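## Task

Carry the blue rack holding tubes from the counter to the desk, and carry the empty yellow rack from the desk to the counter, passing through the door that closes by itself. At the end both racks must stand upright, each tube must sit fully seated in a hole of the blue rack, and the door must be closed. Neither rack nor any tube may touch the floor. One or both robots may be used. Finish with grippers open and robots moved away, and no robot toppled or left leaning.

## Robot and tools

Robots: two identical Hello Robot Stretch 3 units, r1 and r2. Each has a two-wheel differential base (0.33 m long, 0.34 m wide, passive omni wheel at the rear), a lift on a mast, and one telescoping arm that sticks out to the robot's RIGHT side. The base cannot slide sideways; to move the gripper forward or back you drive the base. Turning in place pivots about the point midway between the drive wheels, 0.05 m behind the front edge. Stowed (arm in, wrist folded) the turning circle has radius 0.28 m; an unfolded level wrist reaches past it. Loose objects may occasionally get nudged by something.

Frames: the base frame has its origin on the floor between the drive wheels, x forward, y left, z up. hand_pose is reported in it, located where the closed fingertips meet; with wrist joints at zero its x points up, y back toward the mast, z rearward. Odometry is the base frame at scene start; base_odometry is from wheel counts only, so slip shows as motion. Heading is positive leftward, -3.142 to 3.142. Each robot reports in its own frames, so relative positions between robots come only from images, lidar_m, wrist_depth_mm and head_depth_mm.

Tool execute_actions: argument actions is a list holding one action or nothing (empty list just returns state and images). The action is an object keyed by "r1" and/or "r2". Per robot:
- base: exactly one of {"translate_m": d}, a relative straight drive in metres from the base's last reported position, positive forward, range -1 to 1; or {"rotate_rad": d}, a relative turn in place in radians, positive counter-clockwise seen from above, range -3.2 to 3.2.
- joints: absolute targets by name. lift_m 0 to 1.1 (arm height on mast); arm_m 0 to 0.52 (extension); wrist_yaw_rad -1.345 to 4.42 (0 along arm, positive swings toward the front, 3.0 folds over the base); wrist_pitch_rad -1.57 to 0.451 (0 level, negative tips fingers down); wrist_roll_rad -2.911 to 2.911 (0 = fingers side by side); gripper_m -0.089 to 0.179 (larger is wider; the real fingertip gap is about 0.007 less when nearly shut and 0.025 less when wide; zero gap below 0.007); head_pan_rad -3.953 to 1.73 (0 ahead, positive left, -1.57 faces along the arm); head_tilt_rad -1.53 to 0.419 (negative looks down).
- contact_limits: {"arm_m": n}, n = motor effort percent 1 to 100 at which the arm motion halts with contact_stop; it also caps holding force until the next action. Values above the maximum are cut down.
All motions in one action start together. Omitted joints or bases may keep pushing toward old targets. Unknown keys or out-of-range numbers reject the whole call. Optional cameras: list from r1_head_camera, r1_nav_camera, r1_wrist_camera, r2_head_camera, r2_nav_camera, r2_wrist_camera, or "all"; omitted/null means all, [] none. The pictures line lists the returned images in order.

Other tools: wait {seconds 0 to 10} lets the sim run and returns state; zoom_image {camera, region [x0,y0,x1,y1] pixels, top-left origin, at most 504x504} magnifies the latest full image; finished_scene {scene: number} ends the current scene irreversibly and reports success. A reply without any tool call ends everything. If a result reports a stop, remaining calls in that reply are skipped. The sim keeps running while you think; robots hold the last command.

Results: base_status and joint_status describe how each commanded motion ended. done = reached within tolerance (for the base, the wheels turned as ordered, even with slip). off_target = resting elsewhere, possibly still pushing. contact_stop, time_out, torque_fault = target dropped; the arm or lift goes slack after a contact stop until recommanded, and a slack lift may sag under load. Wrist servos cut out for 10 s after prolonged strain (torque_fault). on_its_own covers uncommanded joints; its held at is the held target, not position. motor_effort is percent of max, positive toward larger values, bracket = peak; readings are biased and noisy. Positive wheel effort pushes forward. base_tilt gives lean forward/right in degrees with a few degrees of fixed bias. turned_by_wheels and turned_by_imu give turning since the last result. lidar_m: 12 distances in metres from the base origin, 30-degree sectors counter-clockwise starting straight ahead (4th left, 7th behind, 10th right), scanning a plane 0.17 m up, range 0.15 to 12, '-' = nothing; blind to glass and own body, sees the other robot, may miss thin legs. wrist_depth_mm (45 to 1000) and head_depth_mm (280 to 4000, sideways image) are 7x7 median depth grids from top left.

Speed: full base speed (0.30 m/s, 1.9 rad/s) only when lift_m < 0.30, arm_m < 0.03 and wrist_yaw_rad > 2.54; otherwise 0.10 m/s and 0.63 rad/s.

Gripping: command gripper_m below the object's width to grasp; to let go, open at least 0.02 past where contact happened. Neither the reading nor done confirms a grasp; check images. Over-squeezing triggers a stall guard that weakens grip.

Safety: only fold or unfold the wrist with lift_m 0.32 to 0.95, pitch -0.4 and roll near 0; after folding, lift can go down to 0.25. If yaw is below -0.4, keep pitch at -0.5 or lower. Arm pushes against rigid things with the gripper above roughly 0.45 m can tip the robot, more so with higher contact limits or repeated pushes. Don't drive while holding or hooking something fixed; snagging furniture, especially reversing, can topple the robot. If leaning, back off in small steps, free the gripper, and lower lift to about 0.2. Robots must never press into each other: any base touch plus a few more millimetres is a hard press. Commanded travel differs between robots by up to 2.5 cm per metre, so shared loads are risky. Avoid dropping, slamming or shoving objects hard.

Cameras: head and nav cameras turn with the head; the wrist camera rides on the gripper. Calibrations (K, distortion, T_world_to_cam mapping the carrying robot's base frame into camera frame) are supplied and slightly inaccurate, more so for the wrist camera with the arm extended.

Each tool is called after "Emit:" in YAML: its name, and indented under it one key for each argument.

## Session

Emit:
execute_actions:
  actions: []

Scene clock: 0.00 s.
r1.base_odometry: x=+0.000 y=+0.000 heading=+0.000 (m, m, rad; r1's odometry frame)
r1.turned_by_wheels: +0.000 (rad since the last result)
r1.turned_by_imu: +0.000 (rad since the last result)
r1.base_tilt: forward=+0.2 right=-0.8 (deg)
r1.lidar_m: 1.07 2.69 1.36 1.35 1.33 1.39 1.09 1.06 0.94 0.72 0.70 0.74
r1.head_depth_mm: 884 884 886 888 893 900 900 / 1012 1013 1019 1028 1030 1031 1038 / 1185 1317 1328 1332 1336 1342 1347 / 1430 1526 1602 1611 1620 1629 1649 / 1715 1899 1929 1935 1932 1932 1898 / 1778 2317 2511 2546 2556 2618 2258 / 1778 2556 2590 2575 2542 2542 2372
r1.base_status: not commanded
r1.joint_positions: lift_m=+0.396 arm_m=+0.001 wrist_yaw_rad=+2.943 wrist_pitch_rad=-0.602 wrist_roll_rad=+0.006 gripper_m=+0.037 head_pan_rad=-0.016 head_tilt_rad=+0.015
r1.joint_status: not commanded
r1.motor_effort: left_wheel=+0 right_wheel=+1 lift_m=+38 arm_m=+0 wrist_yaw_rad=+1 wrist_pitch_rad=+8 wrist_roll_rad=+0 gripper_m=+0 head_pan_rad=-1 head_tilt_rad=+1 (%)
r1.hand_pose: x=+0.0179 y=+0.0478 z=+0.3696 quat_wxyz=(+0.276, +0.694, +0.141, +0.649) (m; r1's base frame)
r1.wrist_depth_mm: - - - - - - - / - - - - - - - / 845 - 914 937 948 979 - / 727 709 745 775 763 796 816 / 601 627 655 644 671 673 692 / 533 546 - 568 580 589 597 / 484 - - 502 496 512 516
r2.base_odometry: x=+0.000 y=+0.000 heading=+0.000 (m, m, rad; r2's odometry frame)
r2.turned_by_wheels: +0.000 (rad since the last result)
r2.turned_by_imu: +0.000 (rad since the last result)
r2.base_tilt: forward=-1.2 right=+1.6 (deg)
r2.lidar_m: 2.12 1.71 1.67 1.52 1.14 1.11 1.17 0.96 0.94 1.00 1.43 2.01
r2.head_depth_mm: 1894 1950 1942 1947 1954 1953 1924 / 1935 2070 2075 2058 2056 2062 2022 / 1946 2206 2208 2217 2219 2219 2079 / 1929 2380 2361 2394 2379 2385 2049 / 1980 2460 2541 2546 2568 2545 2062 / 1992 2225 2245 2276 2348 2360 2039 / 1896 1980 1998 2017 2054 2082 2012
r2.base_status: not commanded
r2.joint_positions: lift_m=+0.403 arm_m=+0.002 wrist_yaw_rad=+3.144 wrist_pitch_rad=-0.400 wrist_roll_rad=+0.019 gripper_m=+0.037 head_pan_rad=-0.006 head_tilt_rad=-0.010
r2.joint_status: not commanded
r2.motor_effort: left_wheel=+0 right_wheel=+0 lift_m=+22 arm_m=+0 wrist_yaw_rad=+0 wrist_pitch_rad=+5 wrist_roll_rad=+0 gripper_m=+1 head_pan_rad=+0 head_tilt_rad=+2 (%)
r2.hand_pose: x=-0.0218 y=+0.0793 z=+0.4194 quat_wxyz=(+0.141, +0.699, +0.140, +0.687) (m; r2's base frame)
r2.wrist_depth_mm: 848 - - - - - - / 861 - - - - - - / 923 - - - - - - / 936 935 927 907 898 898 871 / 775 766 759 753 766 730 720 / 649 641 657 630 - 614 608 / 561 554 567 557 543 537 532
pictures: r1_head_camera (sideways: a quarter turn clockwise sets it upright), r1_nav_camera (sideways: a quarter turn counterclockwise sets it upright), r1_wrist_camera, r2_head_camera (sideways: a quarter turn clockwise sets it upright), r2_nav_camera (sideways: a quarter turn counterclockwise sets it upright), r2_wrist_camera
Images, in order (width x height): r1_head_camera 896x504, r1_nav_camera 672x504, r1_wrist_camera 644x364, r2_head_camera 896x504, r2_nav_camera 672x504, r2_wrist_camera 644x364.

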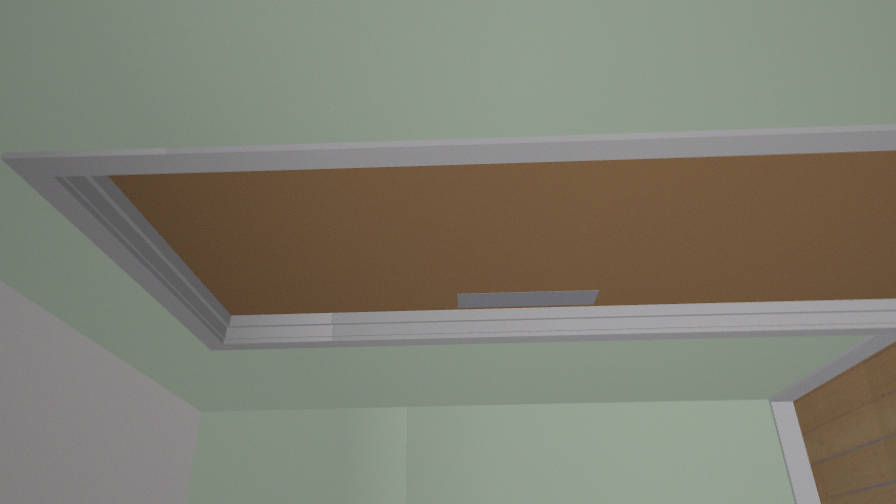

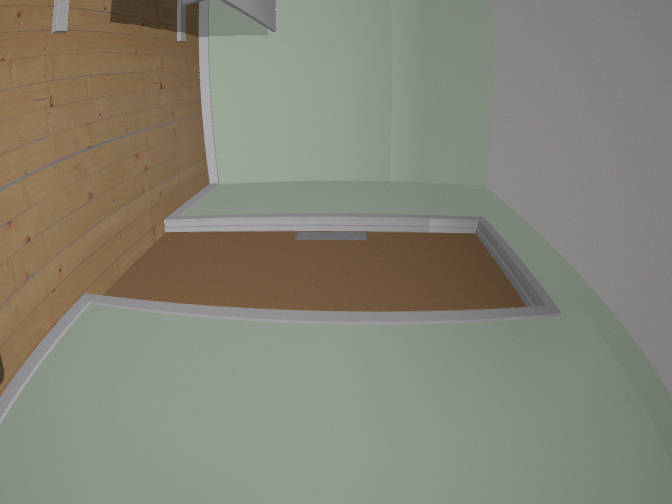

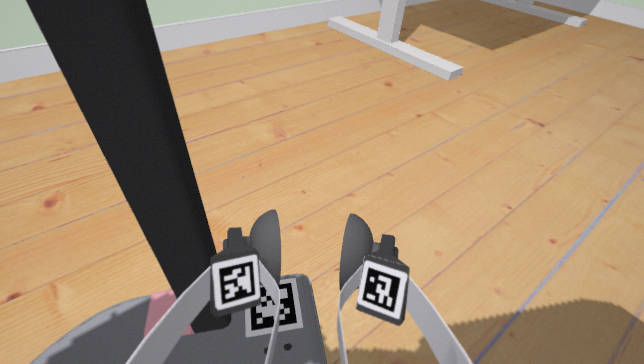

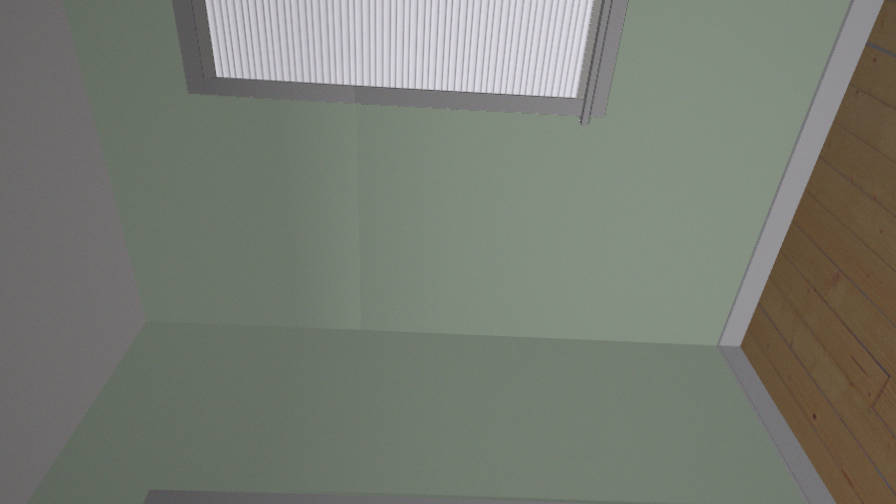

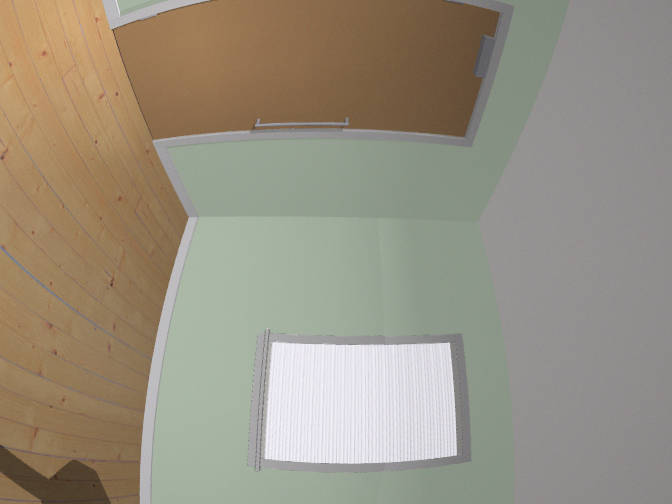

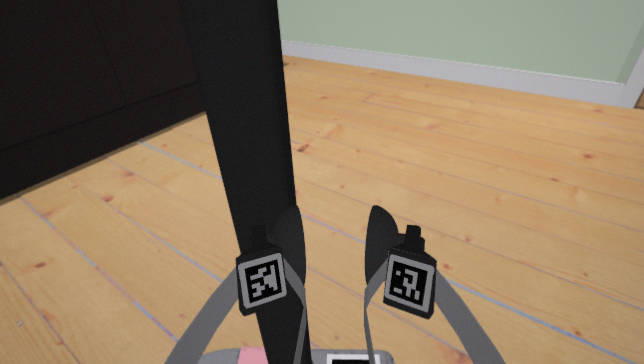

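Emit:
execute_actions:
  actions:
    - {"r1":{"joints":{"head_pan_rad":0.9,"head_tilt_rad":-0.5}},"r2":{"joints":{"head_pan_rad":1.7,"head_tilt_rad":-0.5}}}
  cameras: ["r1_head_camera","r1_nav_camera","r2_head_camera","r2_nav_camera"]

Emit:
execute_actions:
  actions:
    - {"r2":{"joints":{"head_pan_rad":-3.6,"head_tilt_rad":-0.5}}}
  cameras: ["r2_head_camera","r2_nav_camera"]

Scene clock: 8.77 s.
r1.base_odometry: x=+0.000 y=+0.000 heading=+0.000 (m, m, rad; r1's odometry frame)
r1.turned_by_wheels: +0.000 (rad since the last result)
r1.turned_by_imu: -0.001 (rad since the last result)
r1.base_tilt: forward=+0.3 right=-0.7 (deg)
r1.lidar_m: 1.06 2.69 1.37 1.35 1.33 1.39 1.09 1.07 0.93 0.72 0.70 0.74
r1.head_depth_mm: 2213 2384 2567 2714 2007 1591 1304 / 2297 2492 2710 2777 2009 1575 1307 / 2401 2583 2420 2704 2031 1582 1307 / 2481 2705 2011 2507 2035 1595 1307 / 2287 2461 2025 1401 2033 1589 1317 / 1953 2050 2013 1480 1713 1592 1313 / 1694 1761 1808 1877 1963 1594 1314
r1.base_status: not commanded
r1.joint_positions: lift_m=+0.396 arm_m=+0.001 wrist_yaw_rad=+2.943 wrist_pitch_rad=-0.602 wrist_roll_rad=+0.006 gripper_m=+0.037 head_pan_rad=+0.893 head_tilt_rad=-0.493
r1.joint_status: all done
r1.motor_effort: left_wheel=+0(0) right_wheel=+1(1) lift_m=+37(38) arm_m=+0(0) wrist_yaw_rad=+1(0) wrist_pitch_rad=+8(8) wrist_roll_rad=+0(0) gripper_m=+0(0) head_pan_rad=+4(50) head_tilt_rad=-3(27) (%)
r1.hand_pose: x=+0.0179 y=+0.0478 z=+0.3696 quat_wxyz=(+0.276, +0.694, +0.141, +0.649) (m; r1's base frame)
r1.wrist_depth_mm: - - - - - - - / - - - - - - - / 870 - 904 944 981 988 - / 721 706 727 752 775 792 828 / 613 615 652 648 679 663 689 / 533 554 - 556 577 583 580 / 483 - - 498 495 507 515
r2.base_odometry: x=+0.000 y=+0.000 heading=+0.000 (m, m, rad; r2's odometry frame)
r2.turned_by_wheels: +0.000 (rad since the last result)
r2.turned_by_imu: +0.000 (rad since the last result)
r2.base_tilt: forward=-1.2 right=+1.7 (deg)
r2.lidar_m: 2.12 1.71 1.67 1.52 1.14 1.11 1.16 0.96 0.94 0.99 1.43 2.01
r2.head_depth_mm: 1488 1591 1708 1836 1927 1573 1292 / 1605 1717 1857 2028 1963 1558 1283 / 1714 1869 2028 2218 1967 1548 1275 / 1887 2054 2243 2399 1947 1545 1268 / 1992 2188 2400 2388 1869 1533 1261 / 1849 1997 1422 1545 1723 1517 1255 / 1692 1814 1338 1398 - - -
r2.base_status: not commanded
r2.joint_positions: lift_m=+0.403 arm_m=+0.002 wrist_yaw_rad=+3.144 wrist_pitch_rad=-0.400 wrist_roll_rad=+0.019 gripper_m=+0.037 head_pan_rad=+1.693 head_tilt_rad=-0.494
r2.joint_status: all done
r2.motor_effort: left_wheel=+0(1) right_wheel=+0(0) lift_m=+22(22) arm_m=-1(1) wrist_yaw_rad=+0(0) wrist_pitch_rad=+5(5) wrist_roll_rad=+0(0) gripper_m=+0(0) head_pan_rad=+5(53) head_tilt_rad=-3(26) (%)
r2.hand_pose: x=-0.0218 y=+0.0793 z=+0.4194 quat_wxyz=(+0.141, +0.699, +0.140, +0.687) (m; r2's base frame)
r2.wrist_depth_mm: 836 - - - - - - / 862 - - - - - - / 924 - - - - - - / 919 947 940 914 901 876 869 / 776 772 749 743 766 718 713 / 651 650 660 633 - 624 611 / 561 557 560 560 535 535 530
pictures: r1_head_camera (sideways: a quarter turn clockwise sets it upright), r1_nav_camera (sideways: a quarter turn counterclockwise sets it upright), r2_head_camera (sideways: a quarter turn clockwise sets it upright), r2_nav_camera (sideways: a quarter turn counterclockwise sets it upright)
camera_calibration (this result's frames):
r1_head_camera: T_world_to_cam=[[-0.303128, -0.337331, -0.891247, 1.18212], [-0.746028, 0.665912, 0.0016934, -0.000632726], [0.592921, 0.665409, -0.453515, 0.535382], [0, 0, 0, 1]] pos_world=[0.0404227, 0.0429396, 1.29637]
r1_nav_camera: T_world_to_cam=[[0.325055, 0.400185, 0.856849, -1.07669], [0.749404, -0.661651, 0.0247248, 0.0187837], [0.57683, 0.63409, -0.514974, 0.618908], [0, 0, 0, 1]] pos_world=[-0.0210983, 0.0508597, 1.24082]
r2_head_camera: T_world_to_cam=[[0.109614, -0.499036, -0.859621, 1.14252], [-0.990111, -0.130997, -0.0502058, 0.076075], [-0.087553, 0.856623, -0.50846, 0.622893], [0, 0, 0, 1]] pos_world=[0.00462249, 0.0465405, 1.30267]
r2_nav_camera: T_world_to_cam=[[-0.0840876, 0.47051, 0.878379, -1.10207], [0.993705, 0.105083, 0.0388392, 0.000583816], [-0.0740287, 0.876115, -0.476384, 0.576702], [0, 0, 0, 1]] pos_world=[-0.0505581, 0.0132158, 1.24274]
Images, in order (width x height): r1_head_camera 896x504, r1_nav_camera 672x504, r2_head_camera 896x504, r2_nav_camera 672x504.

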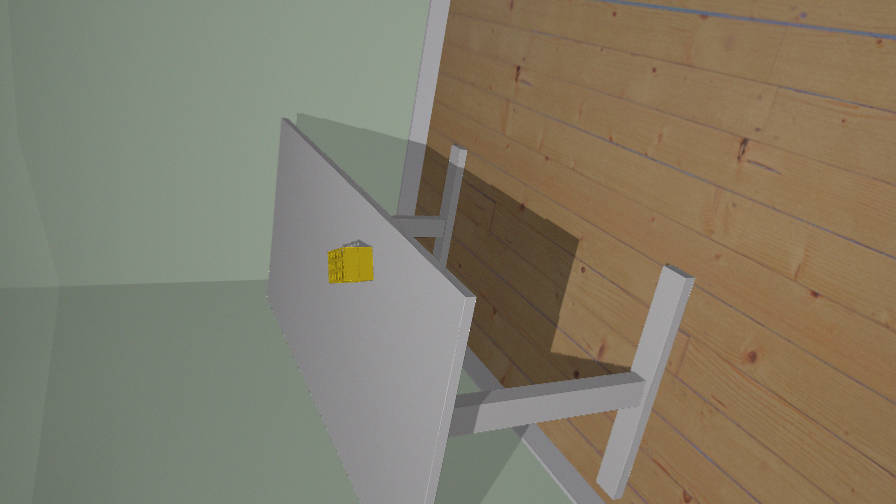

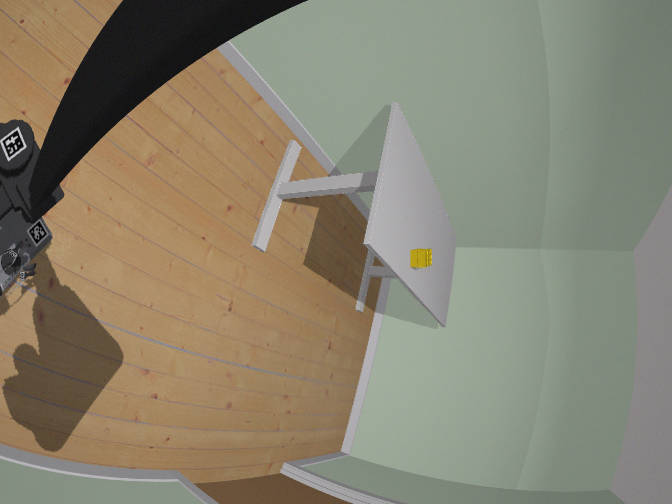

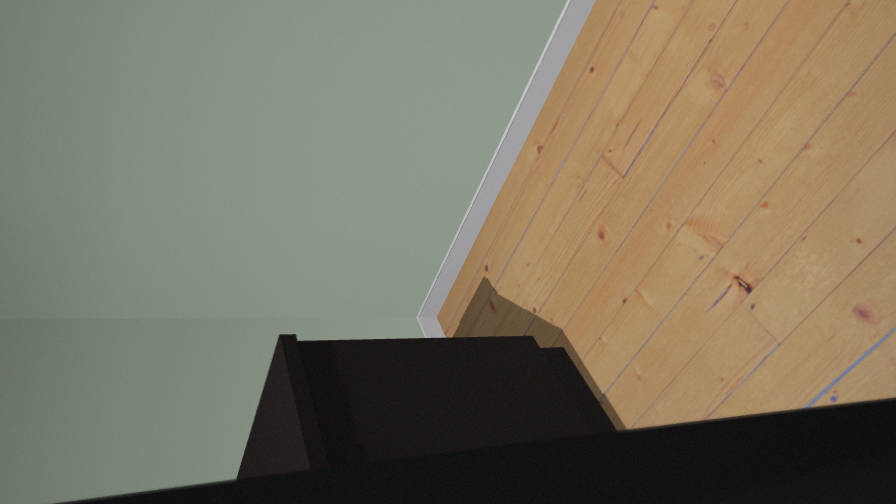

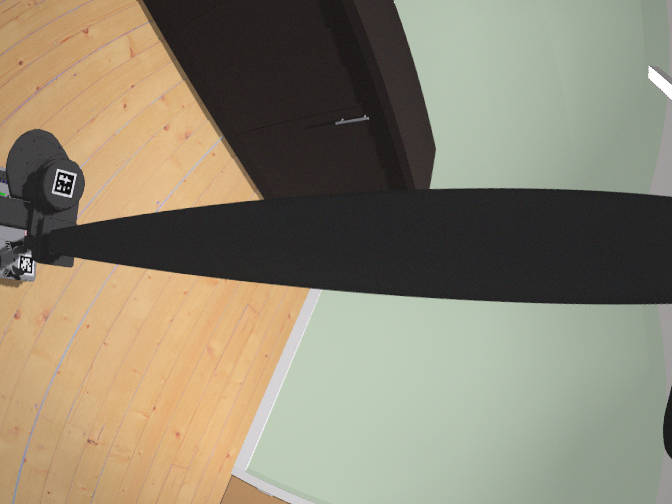

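Scene clock: 11.90 s.
r1.base_odometry: x=+0.000 y=+0.000 heading=+0.000 (m, m, rad; r1's odometry frame)
r1.turned_by_wheels: +0.000 (rad since the last result)
r1.turned_by_imu: +0.000 (rad since the last result)
r1.base_tilt: forward=+0.1 right=-0.9 (deg)
r1.lidar_m: 1.07 2.69 1.37 1.34 1.33 1.39 1.09 1.07 0.94 0.72 0.70 0.74
r1.head_depth_mm: 2216 2376 2613 2694 2011 1577 1302 / 2300 2491 2719 2776 2013 1592 1311 / 2393 2596 2418 2744 2021 1593 1306 / 2496 2707 2009 2513 2013 1597 1307 / 2307 2459 2013 1397 2034 1589 1314 / 1941 2055 2012 1488 1693 1593 1315 / 1689 1777 1788 1864 1963 1595 1323
r1.base_status: not commanded
r1.joint_positions: lift_m=+0.396 arm_m=+0.001 wrist_yaw_rad=+2.943 wrist_pitch_rad=-0.602 wrist_roll_rad=+0.006 gripper_m=+0.037 head_pan_rad=+0.893 head_tilt_rad=-0.493
r1.joint_status: not commanded
r1.motor_effort: left_wheel=+1(0) right_wheel=+1(1) lift_m=+38(37) arm_m=+0(0) wrist_yaw_rad=+1(1) wrist_pitch_rad=+8(8) wrist_roll_rad=+0(0) gripper_m=+0(0) head_pan_rad=+4(4) head_tilt_rad=-3(2) (%)
r1.hand_pose: x=+0.0179 y=+0.0478 z=+0.3696 quat_wxyz=(+0.276, +0.694, +0.141, +0.649) (m; r1's base frame)
r1.wrist_depth_mm: - - - - - - - / - - - - - - - / 849 - 917 913 948 984 996 / 704 730 739 757 787 807 826 / 604 604 648 648 657 665 678 / 535 548 - 578 584 592 584 / 482 - - 504 505 517 520
r2.base_odometry: x=+0.000 y=+0.000 heading=+0.000 (m, m, rad; r2's odometry frame)
r2.turned_by_wheels: +0.000 (rad since the last result)
r2.turned_by_imu: +0.000 (rad since the last result)
r2.base_tilt: forward=-1.3 right=+1.7 (deg)
r2.lidar_m: 2.12 1.71 1.67 1.52 1.14 1.11 1.17 0.96 0.94 1.00 1.43 2.01
r2.head_depth_mm: 1425 1544 1312 1196 1344 1522 1327 / 1439 1580 1288 1211 1365 1519 1287 / 1461 1598 1257 1228 1390 1551 1280 / 1482 1625 1229 1252 1416 1543 1269 / 1501 1657 1217 1273 1445 1528 1261 / 1527 1685 1209 1298 1482 1519 1257 / 1557 1706 1233 1330 1501 1511 1256
r2.base_status: not commanded
r2.joint_positions: lift_m=+0.403 arm_m=+0.002 wrist_yaw_rad=+3.144 wrist_pitch_rad=-0.400 wrist_roll_rad=+0.019 gripper_m=+0.037 head_pan_rad=-3.593 head_tilt_rad=-0.494
r2.joint_status: all done
r2.motor_effort: left_wheel=+1(1) right_wheel=+0(0) lift_m=+22(22) arm_m=+0(1) wrist_yaw_rad=+0(0) wrist_pitch_rad=+5(5) wrist_roll_rad=+0(0) gripper_m=+0(0) head_pan_rad=-5(54) head_tilt_rad=-2(1) (%)
r2.hand_pose: x=-0.0218 y=+0.0793 z=+0.4194 quat_wxyz=(+0.141, +0.699, +0.140, +0.687) (m; r2's base frame)
r2.wrist_depth_mm: 825 - - - - - - / 862 - - - - - - / 911 - - - - - - / 926 931 929 918 892 891 863 / 773 765 763 744 773 734 720 / 653 651 651 628 - 621 614 / 556 555 572 557 540 537 532
pictures: r2_head_camera (sideways: a quarter turn clockwise sets it upright), r2_nav_camera (sideways: a quarter turn counterclockwise sets it upright)
camera_calibration (this result's frames):
r2_head_camera: T_world_to_cam=[[0.478906, -0.1786, -0.859506, 1.14012], [-0.426836, -0.902934, -0.0502037, 0.0726362], [-0.767111, 0.390911, -0.508654, 0.62729], [0, 0, 0, 1]] pos_world=[-0.0338048, 0.0239963, 1.30266]
r2_nav_camera: T_world_to_cam=[[-0.4411, 0.18458, 0.878272, -1.09975], [0.45056, 0.891901, 0.0388429, 0.00389216], [-0.776162, 0.412848, -0.476582, 0.581242], [0, 0, 0, 1]] pos_world=[-0.0357161, -0.0404435, 1.24274]
Images, in order (width x height): r2_head_camera 896x504, r2_nav_camera 672x504.

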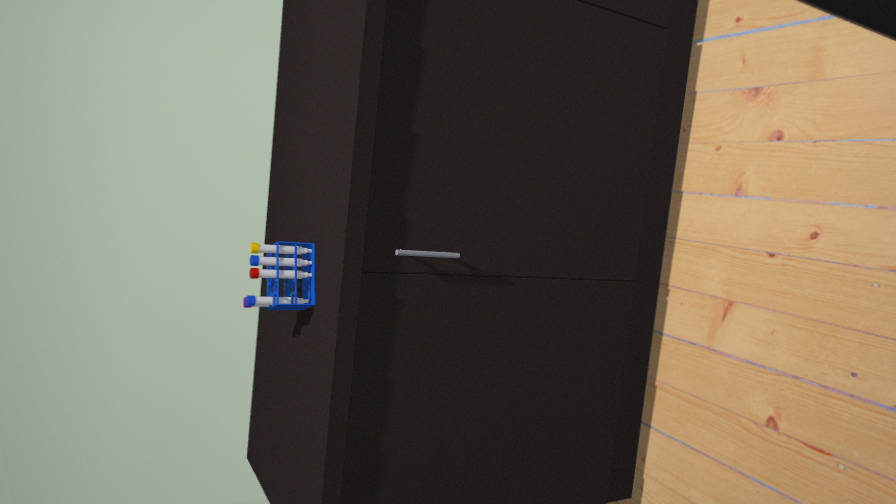

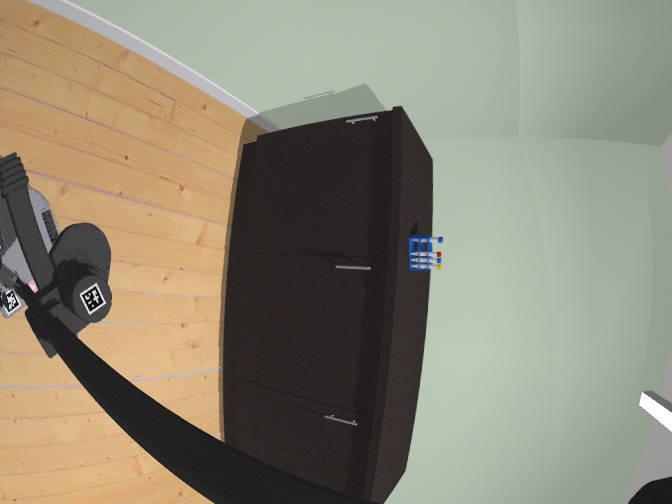

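Emit:
zoom_image:
  camera: "r2_head_camera"
  region: [220, 220, 380, 340]

Region (220, 220, 380, 340) of r2_head_camera's 896x504 image, scaled by 3.150, with more detail than that image has; it fills the top 378 rows of this view, and the rest is white.

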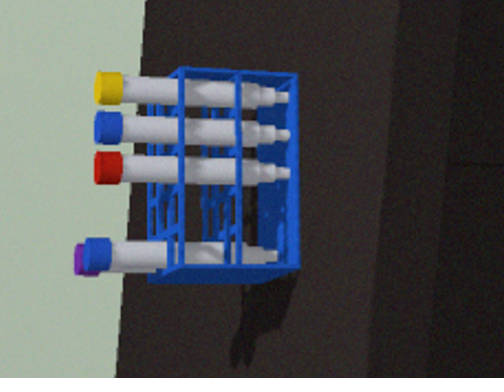

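Emit:
execute_actions:
  actions:
    - {"r1":{"joints":{"lift_m":0.28,"wrist_pitch_rad":-0.4,"head_pan_rad":-1.57,"head_tilt_rad":-0.7}},"r2":{"base":{"rotate_rad":-0.26},"joints":{"lift_m":0.28,"head_pan_rad":-1.57}}}
  cameras: []

Emit:
execute_actions:
  actions:
    - {"r1":{"base":{"rotate_rad":-2.697}},"r2":{"base":{"translate_m":-0.626}}}
  cameras: []

Emit:
execute_actions:
  actions:
    - {"r1":{"base":{"translate_m":-1.0}},"r2":{"base":{"rotate_rad":-1.862}}}
  cameras: []

Emit:
execute_actions:
  actions:
    - {"r1":{"base":{"translate_m":-0.46}},"r2":{"joints":{"lift_m":0.93,"gripper_m":0.179}}}
  cameras: ["r1_head_camera","r2_head_camera"]

Scene clock: 31.90 s.
r1.base_odometry: x=+0.000 y=+0.000 heading=+0.000 (m, m, rad; r1's odometry frame)
r1.turned_by_wheels: +0.000 (rad since the last result)
r1.turned_by_imu: -0.001 (rad since the last result)
r1.base_tilt: forward=+0.2 right=-0.9 (deg)
r1.lidar_m: 1.06 2.69 1.36 1.35 1.33 1.39 1.09 1.07 0.94 0.72 0.70 0.74
r1.head_depth_mm: 759 869 1020 1232 1514 1375 1183 / 717 813 945 1123 1383 1368 1177 / 679 769 875 1036 1256 1378 1180 / 646 725 824 955 1140 1312 1181 / 615 685 775 890 1049 1264 1179 / 587 650 729 832 968 1161 1180 / 563 620 692 783 902 1061 1162
r1.base_status: not commanded
r1.joint_positions: lift_m=+0.280 arm_m=+0.001 wrist_yaw_rad=+2.943 wrist_pitch_rad=-0.418 wrist_roll_rad=+0.006 gripper_m=+0.037 head_pan_rad=-1.563 head_tilt_rad=-0.691
r1.joint_status: all done
r1.motor_effort: left_wheel=+0(1) right_wheel=+1(1) lift_m=+25(36) arm_m=+0(0) wrist_yaw_rad=+1(1) wrist_pitch_rad=+11(11) wrist_roll_rad=+0(0) gripper_m=+0(0) head_pan_rad=-5(53) head_tilt_rad=-4(18) (%)
r1.hand_pose: x=+0.0231 y=+0.0740 z=+0.2931 quat_wxyz=(+0.215, +0.705, +0.077, +0.672) (m; r1's base frame)
r1.wrist_depth_mm: - - - - - - - / - - - - - - - / 951 - - - - - - / 719 - 770 765 809 824 862 / 579 - 648 625 647 643 687 / 482 488 - 524 536 534 547 / - - - 446 443 460 462
r2.base_odometry: x=+0.000 y=+0.000 heading=-0.260 (m, m, rad; r2's odometry frame)
r2.turned_by_wheels: -0.260 (rad since the last result)
r2.turned_by_imu: -0.254 (rad since the last result)
r2.base_tilt: forward=-1.3 right=+1.7 (deg)
r2.lidar_m: 2.02 1.87 1.67 1.68 1.26 1.11 1.11 1.06 0.94 0.94 1.14 2.01
r2.head_depth_mm: 743 804 877 965 1068 1204 1281 / 768 832 912 1004 1123 1274 1288 / 792 857 943 1049 1180 1335 1277 / 818 894 986 1096 1237 1409 1268 / 848 931 1029 1149 1306 1446 1264 / 876 968 1074 1211 1377 1505 1255 / 914 1007 1128 1276 1464 1503 1252
r2.base_status: done
r2.joint_positions: lift_m=+0.280 arm_m=+0.002 wrist_yaw_rad=+3.144 wrist_pitch_rad=-0.401 wrist_roll_rad=+0.019 gripper_m=+0.037 head_pan_rad=-1.577 head_tilt_rad=-0.494
r2.joint_status: all done
r2.motor_effort: left_wheel=+2(7) right_wheel=-2(5) lift_m=+20(21) arm_m=-1(0) wrist_yaw_rad=+0(0) wrist_pitch_rad=+5(5) wrist_roll_rad=+0(0) gripper_m=+0(0) head_pan_rad=+5(52) head_tilt_rad=-1(2) (%)
r2.hand_pose: x=-0.0218 y=+0.0791 z=+0.2967 quat_wxyz=(+0.142, +0.699, +0.140, +0.687) (m; r2's base frame)
r2.wrist_depth_mm: 934 - - - - - - / - - - - - - - / 949 953 939 900 894 872 865 / 739 731 719 708 697 690 672 / 601 590 583 579 593 568 560 / 503 510 - 512 - 479 473 / 439 - - - 421 418 412
pictures: none
No camera images: the call's "cameras" was empty. Leave "cameras" out to get every camera's image.

Scene clock: 35.73 s.
r1.base_odometry: x=+0.000 y=+0.000 heading=-2.697 (m, m, rad; r1's odometry frame)
r1.turned_by_wheels: -2.697 (rad since the last result)
r1.turned_by_imu: -2.660 (rad since the last result)
r1.base_tilt: forward=+0.3 right=-0.9 (deg)
r1.lidar_m: 1.06 0.99 0.73 0.70 0.73 1.01 2.69 1.37 1.36 1.32 1.37 1.10
r1.head_depth_mm: 1113 1239 1417 1653 1640 1369 1178 / 1108 1237 1419 1647 1645 1369 1180 / 1110 1241 1415 1643 1648 1368 1180 / 1107 1244 1419 1646 1645 1378 1180 / 1104 1240 1419 1646 1646 1377 1183 / 1109 1242 1414 1644 1642 1375 1182 / 1109 1241 1414 1625 1643 1373 1186
r1.base_status: done
r1.joint_positions: lift_m=+0.280 arm_m=+0.001 wrist_yaw_rad=+2.943 wrist_pitch_rad=-0.418 wrist_roll_rad=+0.006 gripper_m=+0.037 head_pan_rad=-1.563 head_tilt_rad=-0.691
r1.joint_status: not commanded
r1.motor_effort: left_wheel=+1(8) right_wheel=+0(7) lift_m=+25(26) arm_m=-1(1) wrist_yaw_rad=+1(0) wrist_pitch_rad=+11(11) wrist_roll_rad=+0(0) gripper_m=+1(0) head_pan_rad=-5(5) head_tilt_rad=-3(3) (%)
r1.hand_pose: x=+0.0231 y=+0.0740 z=+0.2931 quat_wxyz=(+0.215, +0.705, +0.077, +0.672) (m; r1's base frame)
r1.wrist_depth_mm: - 651 665 717 739 785 816 / 642 696 723 735 807 879 946 / 691 - 765 826 880 935 994 / 717 - 776 787 833 850 860 / 567 - 648 615 646 666 665 / 486 489 - 521 531 542 549 / - - - 445 444 454 470
r2.base_odometry: x=-0.605 y=+0.161 heading=-0.260 (m, m, rad; r2's odometry frame)
r2.turned_by_wheels: +0.000 (rad since the last result)
r2.turned_by_imu: -0.003 (rad since the last result)
r2.base_tilt: forward=-1.3 right=+1.7 (deg)
r2.lidar_m: 2.61 2.09 1.87 0.98 0.59 0.52 0.52 0.61 0.74 0.75 0.90 1.68
r2.head_depth_mm: 579 627 684 750 836 941 1071 / 599 648 710 782 874 988 1131 / 617 671 737 815 916 1043 1188 / 637 696 764 853 963 1107 1226 / 658 721 797 892 1018 1177 1261 / 683 751 833 941 1075 1254 1260 / 708 785 872 986 1137 1339 1248
r2.base_status: done
r2.joint_positions: lift_m=+0.280 arm_m=+0.002 wrist_yaw_rad=+3.144 wrist_pitch_rad=-0.401 wrist_roll_rad=+0.019 gripper_m=+0.037 head_pan_rad=-1.577 head_tilt_rad=-0.494
r2.joint_status: not commanded
r2.motor_effort: left_wheel=+2(4) right_wheel=-1(8) lift_m=+20(20) arm_m=-1(0) wrist_yaw_rad=+0(0) wrist_pitch_rad=+5(5) wrist_roll_rad=+0(0) gripper_m=+1(0) head_pan_rad=+5(5) head_tilt_rad=-1(2) (%)
r2.hand_pose: x=-0.0218 y=+0.0791 z=+0.2966 quat_wxyz=(+0.142, +0.699, +0.140, +0.687) (m; r2's base frame)
r2.wrist_depth_mm: 441 564 - - - - - / 450 588 - - - - - / 461 620 827 902 896 872 865 / 494 669 716 711 693 686 682 / 531 590 591 583 588 563 556 / 501 507 - 512 - 478 470 / 441 - - - 416 415 412
pictures: none
No camera images: the call's "cameras" was empty. Leave "cameras" out to get every camera's image.

Scene clock: 40.83 s.
r1.base_odometry: x=+0.903 y=+0.430 heading=-2.697 (m, m, rad; r1's odometry frame)
r1.turned_by_wheels: +0.000 (rad since the last result)
r1.turned_by_imu: +0.005 (rad since the last result)
r1.base_tilt: forward=+0.2 right=-1.0 (deg)
r1.lidar_m: 2.06 1.00 0.74 0.70 0.82 1.10 1.70 1.57 1.35 0.84 1.36 1.88
r1.head_depth_mm: 1097 1232 1186 896 765 1377 1177 / 1097 1235 1186 901 768 1365 1179 / 1098 1227 1193 898 766 1370 1170 / 1098 1230 1250 933 766 1379 1180 / 1101 1230 1403 1637 1648 1371 1181 / 1099 1230 1404 1638 1647 1375 1180 / 1098 1233 1411 1638 1643 1382 1182
r1.base_status: done
r1.joint_positions: lift_m=+0.280 arm_m=+0.001 wrist_yaw_rad=+2.943 wrist_pitch_rad=-0.417 wrist_roll_rad=+0.006 gripper_m=+0.037 head_pan_rad=-1.563 head_tilt_rad=-0.691
r1.joint_status: not commanded
r1.motor_effort: left_wheel=+1(6) right_wheel=+0(7) lift_m=+25(25) arm_m=-1(1) wrist_yaw_rad=+0(0) wrist_pitch_rad=+10(11) wrist_roll_rad=+0(0) gripper_m=+0(0) head_pan_rad=-4(4) head_tilt_rad=-4(3) (%)
r1.hand_pose: x=+0.0231 y=+0.0741 z=+0.2933 quat_wxyz=(+0.215, +0.705, +0.077, +0.672) (m; r1's base frame)
r1.wrist_depth_mm: - 696 736 699 743 810 819 / 735 782 774 769 818 870 919 / 800 - 871 817 922 927 - / 723 - 772 779 814 827 859 / 586 - 636 612 634 663 669 / 491 491 - 520 550 537 543 / - - - 438 443 456 469
r2.base_odometry: x=-0.605 y=+0.161 heading=-2.122 (m, m, rad; r2's odometry frame)
r2.turned_by_wheels: -1.862 (rad since the last result)
r2.turned_by_imu: -1.817 (rad since the last result)
r2.base_tilt: forward=-1.3 right=+1.7 (deg)
r2.lidar_m: 0.74 0.78 1.11 2.60 2.54 1.92 1.87 0.72 0.53 0.52 0.54 0.75
r2.head_depth_mm: 940 1024 1112 813 636 703 829 / 943 1030 1106 805 635 708 834 / 949 1037 1107 746 630 710 839 / 949 1046 1120 711 625 715 843 / 961 1046 1127 737 620 720 852 / 960 1052 1113 769 637 725 856 / 964 1061 1126 759 631 726 859
r2.base_status: done
r2.joint_positions: lift_m=+0.280 arm_m=+0.002 wrist_yaw_rad=+3.144 wrist_pitch_rad=-0.401 wrist_roll_rad=+0.019 gripper_m=+0.037 head_pan_rad=-1.577 head_tilt_rad=-0.494
r2.joint_status: not commanded
r2.motor_effort: left_wheel=+2(9) right_wheel=-1(8) lift_m=+20(20) arm_m=-1(1) wrist_yaw_rad=+0(0) wrist_pitch_rad=+5(5) wrist_roll_rad=+0(0) gripper_m=+1(0) head_pan_rad=+5(5) head_tilt_rad=-2(1) (%)
r2.hand_pose: x=-0.0218 y=+0.0791 z=+0.2966 quat_wxyz=(+0.142, +0.699, +0.140, +0.687) (m; r2's base frame)
r2.wrist_depth_mm: - - - - - - - / - - - - - - 941 / - 956 948 906 887 877 857 / 746 725 721 720 703 687 678 / 595 589 586 583 586 566 560 / 502 510 - 512 - 480 472 / 444 - - - 419 417 411
pictures: none
No camera images: the call's "cameras" was empty. Leave "cameras" out to get every camera's image.

Scene clock: 47.57 s.
r1.base_odometry: x=+1.318 y=+0.628 heading=-2.697 (m, m, rad; r1's odometry frame)
r1.turned_by_wheels: +0.000 (rad since the last result)
r1.turned_by_imu: +0.002 (rad since the last result)
r1.base_tilt: forward=+0.3 right=-0.7 (deg)
r1.lidar_m: 2.52 1.01 0.82 0.79 0.83 1.04 1.24 1.21 1.23 1.29 0.90 1.87
r1.head_depth_mm: 1093 1233 1189 899 767 1375 1185 / 1090 1224 1194 899 765 1372 1178 / 1087 1226 1194 839 767 1369 1180 / 1092 1219 1195 814 767 1370 1184 / 1091 1224 1197 904 765 1371 1187 / 1092 1226 1200 902 768 1368 1185 / 1093 1223 1202 902 771 1377 1183
r1.base_status: done
r1.joint_positions: lift_m=+0.280 arm_m=+0.001 wrist_yaw_rad=+2.943 wrist_pitch_rad=-0.417 wrist_roll_rad=+0.006 gripper_m=+0.037 head_pan_rad=-1.563 head_tilt_rad=-0.691
r1.joint_status: not commanded
r1.motor_effort: left_wheel=+1(5) right_wheel=+1(7) lift_m=+26(26) arm_m=-1(1) wrist_yaw_rad=+0(1) wrist_pitch_rad=+10(10) wrist_roll_rad=+0(0) gripper_m=+0(0) head_pan_rad=-5(5) head_tilt_rad=-4(4) (%)
r1.hand_pose: x=+0.0232 y=+0.0741 z=+0.2933 quat_wxyz=(+0.215, +0.705, +0.077, +0.672) (m; r1's base frame)
r1.wrist_depth_mm: - 739 758 774 803 793 824 / 649 776 800 875 885 895 927 / 701 - 903 953 950 975 - / 719 - 748 775 820 836 883 / 581 - 632 629 644 656 671 / 488 476 - 521 526 544 557 / - - - 441 437 451 458
r2.base_odometry: x=-0.605 y=+0.161 heading=-2.122 (m, m, rad; r2's odometry frame)
r2.turned_by_wheels: +0.000 (rad since the last result)
r2.turned_by_imu: +0.001 (rad since the last result)
r2.base_tilt: forward=-1.2 right=+1.7 (deg)
r2.lidar_m: 0.74 0.78 1.11 2.60 2.54 1.91 1.86 0.72 0.53 0.52 0.54 0.75
r2.head_depth_mm: 938 1025 1113 815 636 669 - / 942 1029 1102 807 637 679 - / 946 1036 1108 745 630 695 - / 947 1041 1116 710 625 703 - / 956 1051 1124 738 620 713 - / 959 1054 1112 766 636 707 - / 968 1060 1119 757 631 727 856
r2.base_status: not commanded
r2.joint_positions: lift_m=+0.930 arm_m=+0.002 wrist_yaw_rad=+3.144 wrist_pitch_rad=-0.401 wrist_roll_rad=+0.019 gripper_m=+0.179 head_pan_rad=-1.577 head_tilt_rad=-0.494
r2.joint_status: all done
r2.motor_effort: left_wheel=+2(2) right_wheel=-2(1) lift_m=+24(26) arm_m=+0(1) wrist_yaw_rad=+0(0) wrist_pitch_rad=+5(5) wrist_roll_rad=+0(0) gripper_m=+1(100) head_pan_rad=+4(4) head_tilt_rad=+0(1) (%)
r2.hand_pose: x=-0.0218 y=+0.0791 z=+0.9464 quat_wxyz=(+0.142, +0.699, +0.140, +0.687) (m; r2's base frame)
r2.wrist_depth_mm: - - - - - - - / - - - - - - - / - - - - - - 965 / - - - - - - 959 / - - - - - - 904 / - - - - - - 840 / - - - - - - -
pictures: r1_head_camera (sideways: a quarter turn clockwise sets it upright), r2_head_camera (sideways: a quarter turn clockwise sets it upright)
camera_calibration (this result's frames):
r1_head_camera: T_world_to_cam=[[0.0197917, 0.619669, -0.784613, 1.04111], [0.999064, -0.0424441, -0.00832016, 0.00175787], [-0.038458, -0.783715, -0.619929, 0.755748], [0, 0, 0, 1]] pos_world=[0.00670295, -0.0527785, 1.28539]
r2_head_camera: T_world_to_cam=[[-0.0450713, 0.509626, -0.859215, 1.14293], [0.998732, 0.00369512, -0.0501982, 0.0639331], [-0.0224074, -0.860388, -0.509146, 0.623388], [0, 0, 0, 1]] pos_world=[0.00163002, -0.0463495, 1.30263]
Images, in order (width x height): r1_head_camera 896x504, r2_head_camera 896x504.

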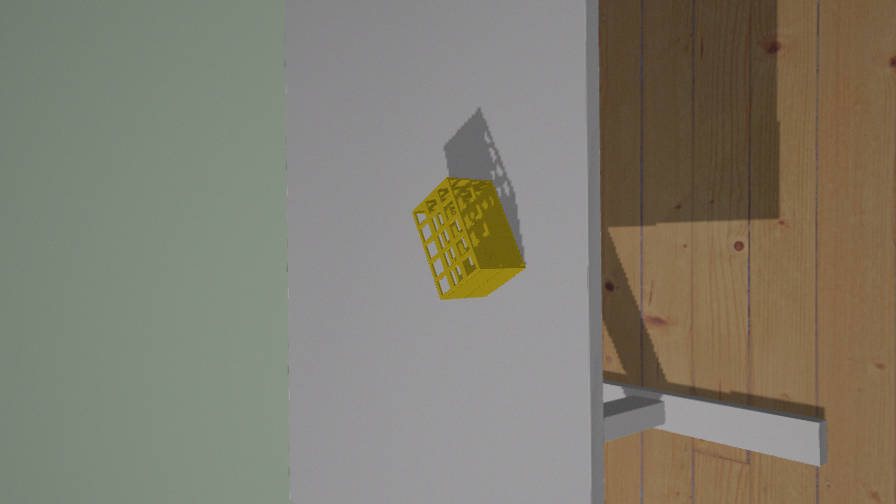

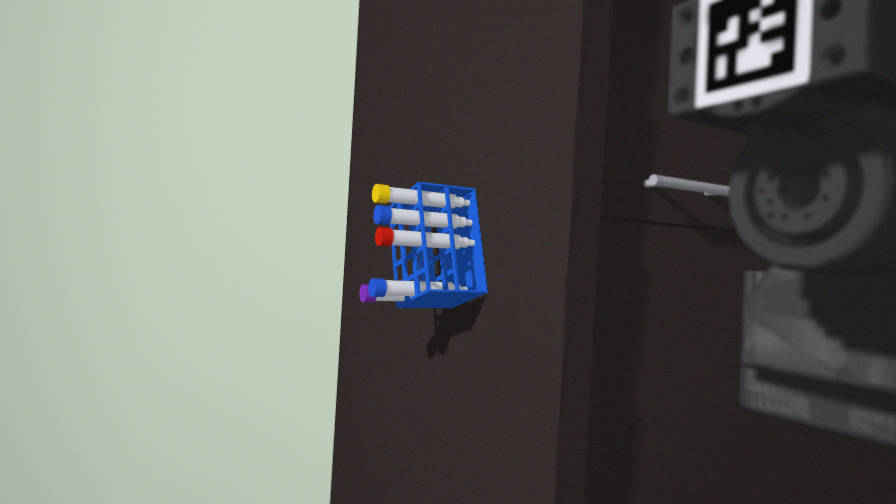

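Emit:
execute_actions:
  actions:
    - {"r1":{"base":{"rotate_rad":0.475},"joints":{"lift_m":0.45}},"r2":{"base":{"rotate_rad":0.285},"joints":{"wrist_yaw_rad":0}}}
  cameras: []

Emit:
execute_actions:
  actions:
    - {"r1":{"joints":{"lift_m":0.72,"wrist_yaw_rad":0}},"r2":{"base":{"translate_m":-0.13},"joints":{"wrist_pitch_rad":0,"wrist_roll_rad":0,"lift_m":0.86}}}
  cameras: ["r2_wrist_camera","r2_head_camera"]

Scene clock: 61.93 s.
r1.base_odometry: x=+1.318 y=+0.628 heading=-2.222 (m, m, rad; r1's odometry frame)
r1.turned_by_wheels: +0.475 (rad since the last result)
r1.turned_by_imu: +0.467 (rad since the last result)
r1.base_tilt: forward=+0.1 right=-0.8 (deg)
r1.lidar_m: 1.06 0.83 0.79 0.81 0.99 1.23 1.27 1.21 1.30 0.90 1.78 2.52
r1.head_depth_mm: 1073 1183 1187 897 722 1371 1179 / 1123 1244 1189 901 744 1372 1182 / 1176 1313 1197 903 789 1378 1181 / 1233 1387 1467 901 1472 1341 1182 / 1303 1467 1680 905 1603 1370 1181 / 1373 1553 1806 1980 1648 1373 1179 / 1454 1665 1950 2044 1654 1376 1188
r1.base_status: done
r1.joint_positions: lift_m=+0.450 arm_m=+0.001 wrist_yaw_rad=+2.943 wrist_pitch_rad=-0.417 wrist_roll_rad=+0.006 gripper_m=+0.037 head_pan_rad=-1.563 head_tilt_rad=-0.692
r1.joint_status: all done
r1.motor_effort: left_wheel=-1(7) right_wheel=+3(9) lift_m=+49(50) arm_m=+0(1) wrist_yaw_rad=+1(0) wrist_pitch_rad=+10(10) wrist_roll_rad=+0(0) gripper_m=+0(0) head_pan_rad=-4(5) head_tilt_rad=-3(3) (%)
r1.hand_pose: x=+0.0232 y=+0.0741 z=+0.4625 quat_wxyz=(+0.215, +0.705, +0.077, +0.672) (m; r1's base frame)
r1.wrist_depth_mm: - 839 818 814 722 686 643 / - 888 886 862 790 736 699 / - - 939 930 876 821 717 / - - - - 944 847 755 / 842 - 902 902 903 907 807 / 702 702 - 714 759 756 792 / 582 593 613 640 631 647 674
r2.base_odometry: x=-0.605 y=+0.161 heading=-1.837 (m, m, rad; r2's odometry frame)
r2.turned_by_wheels: +0.285 (rad since the last result)
r2.turned_by_imu: +0.280 (rad since the last result)
r2.base_tilt: forward=-1.3 right=+1.7 (deg)
r2.lidar_m: 0.75 0.90 1.70 2.61 2.08 1.87 0.97 0.59 0.52 0.52 0.62 0.74
r2.head_depth_mm: 918 992 1063 692 592 610 - / 946 1029 1102 711 610 - - / 973 1064 1128 795 627 - - / 1011 1102 1168 785 638 - - / 1043 1151 1206 775 681 783 945 / 1085 1192 1271 769 718 856 998 / 1029 1092 1155 760 758 892 1071
r2.base_status: done
r2.joint_positions: lift_m=+0.930 arm_m=+0.002 wrist_yaw_rad=+0.002 wrist_pitch_rad=-0.401 wrist_roll_rad=+0.019 gripper_m=+0.179 head_pan_rad=-1.577 head_tilt_rad=-0.494
r2.joint_status: all done
r2.motor_effort: left_wheel=-1(4) right_wheel=+2(5) lift_m=+24(25) arm_m=-1(1) wrist_yaw_rad=-2(4) wrist_pitch_rad=+6(5) wrist_roll_rad=+0(0) gripper_m=+1(0) head_pan_rad=+4(4) head_tilt_rad=-3(2) (%)
r2.hand_pose: x=-0.0211 y=-0.3739 z=+0.9464 quat_wxyz=(+0.687, +0.140, -0.699, -0.142) (m; r2's base frame)
r2.wrist_depth_mm: 576 737 896 828 718 355 646 / 573 519 502 490 417 365 451 / 422 384 352 346 341 333 328 / 597 452 393 321 289 271 257 / 637 510 451 394 345 312 256 / 631 611 525 446 386 347 293 / 698 844 633 522 446 387 355
pictures: none
No camera images: the call's "cameras" was empty. Leave "cameras" out to get every camera's image.

Scene clock: 65.23 s.
r1.base_odometry: x=+1.318 y=+0.628 heading=-2.222 (m, m, rad; r1's odometry frame)
r1.turned_by_wheels: +0.000 (rad since the last result)
r1.turned_by_imu: +0.000 (rad since the last result)
r1.base_tilt: forward=+0.2 right=-0.6 (deg)
r1.lidar_m: 1.06 0.83 0.79 0.81 0.99 1.24 1.28 1.20 1.30 0.90 1.78 2.52
r1.head_depth_mm: 1071 1187 1188 897 722 1370 1214 / 1122 1248 1194 901 743 1376 1210 / 1177 1316 1190 901 791 1400 - / 1235 1385 1468 898 1473 1397 1181 / 1293 1468 1676 904 1606 1376 1184 / 1366 1569 1803 1974 1644 1374 1180 / 1457 1655 1969 2051 1649 1379 1179
r1.base_status: not commanded
r1.joint_positions: lift_m=+0.720 arm_m=+0.001 wrist_yaw_rad=+0.003 wrist_pitch_rad=-0.417 wrist_roll_rad=+0.006 gripper_m=+0.037 head_pan_rad=-1.563 head_tilt_rad=-0.692
r1.joint_status: all done
r1.motor_effort: left_wheel=-1(1) right_wheel=+3(3) lift_m=+49(51) arm_m=-1(1) wrist_yaw_rad=-3(4) wrist_pitch_rad=+10(10) wrist_roll_rad=+0(0) gripper_m=+0(0) head_pan_rad=-4(5) head_tilt_rad=-4(3) (%)
r1.hand_pose: x=-0.0208 y=-0.3705 z=+0.7325 quat_wxyz=(+0.690, +0.147, -0.693, -0.146) (m; r1's base frame)
r1.wrist_depth_mm: - - - - 960 871 800 / - - 475 502 545 502 349 / - - 387 339 342 338 342 / - - - - 306 276 272 / - - - - - - 255 / - - - - - - - / 877 890 935 906 935 964 955
r2.base_odometry: x=-0.571 y=+0.286 heading=-1.837 (m, m, rad; r2's odometry frame)
r2.turned_by_wheels: +0.000 (rad since the last result)
r2.turned_by_imu: +0.000 (rad since the last result)
r2.base_tilt: forward=-1.2 right=+1.7 (deg)
r2.lidar_m: 0.87 1.05 1.97 2.65 1.94 1.75 0.90 0.54 0.48 0.48 0.57 0.87
r2.head_depth_mm: 883 952 1038 813 592 584 647 / 911 989 1065 766 608 615 670 / 938 1025 1097 686 584 627 - / 971 1064 1141 710 600 648 - / 1008 1098 1162 775 618 721 865 / 1043 1148 1189 767 639 767 916 / 1086 1199 1256 758 695 817 988
r2.base_status: done
r2.joint_positions: lift_m=+0.860 arm_m=+0.002 wrist_yaw_rad=+0.002 wrist_pitch_rad=-0.025 wrist_roll_rad=+0.007 gripper_m=+0.179 head_pan_rad=-1.577 head_tilt_rad=-0.494
r2.joint_status: all done
r2.motor_effort: left_wheel=-1(6) right_wheel=+2(3) lift_m=+20(23) arm_m=-1(1) wrist_yaw_rad=-2(2) wrist_pitch_rad=+8(9) wrist_roll_rad=-4(2) gripper_m=+0(1) head_pan_rad=+4(5) head_tilt_rad=-1(2) (%)
r2.hand_pose: x=-0.0210 y=-0.4030 z=+0.9684 quat_wxyz=(+0.705, +0.010, -0.709, -0.008) (m; r2's base frame)
r2.wrist_depth_mm: 680 860 926 832 758 707 648 / 691 869 965 868 781 712 661 / 694 883 - 885 367 744 682 / 540 541 534 473 411 529 531 / 360 350 323 323 322 320 345 / 422 343 290 259 240 229 241 / 437 377 329 290 254 216 201
pictures: r2_head_camera (sideways: a quarter turn clockwise sets it upright), r2_wrist_camera
camera_calibration (this result's frames):
r2_head_camera: T_world_to_cam=[[-0.0450712, 0.509626, -0.859215, 1.14293], [0.998732, 0.00369488, -0.0501982, 0.0639331], [-0.0224076, -0.860388, -0.509146, 0.623388], [0, 0, 0, 1]] pos_world=[0.00163001, -0.0463495, 1.30263]
r2_wrist_camera: T_world_to_cam=[[-0.998739, -0.0483659, -0.0134922, -0.0134115], [0.00249592, 0.220551, -0.975372, 1.06341], [0.0501505, -0.974176, -0.220152, -0.0150103], [0, 0, 0, 1]] pos_world=[-0.015296, -0.249808, 1.03374]
Images, in order (width x height): r2_head_camera 896x504, r2_wrist_camera 644x364.

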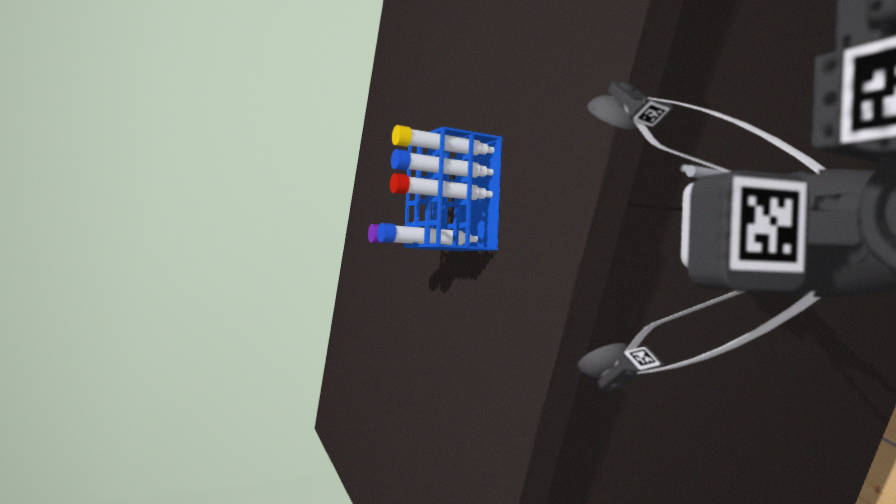

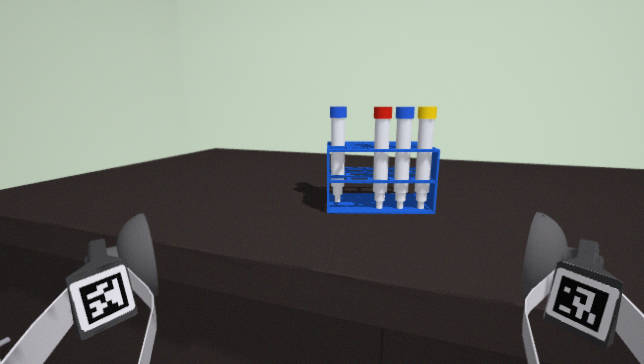

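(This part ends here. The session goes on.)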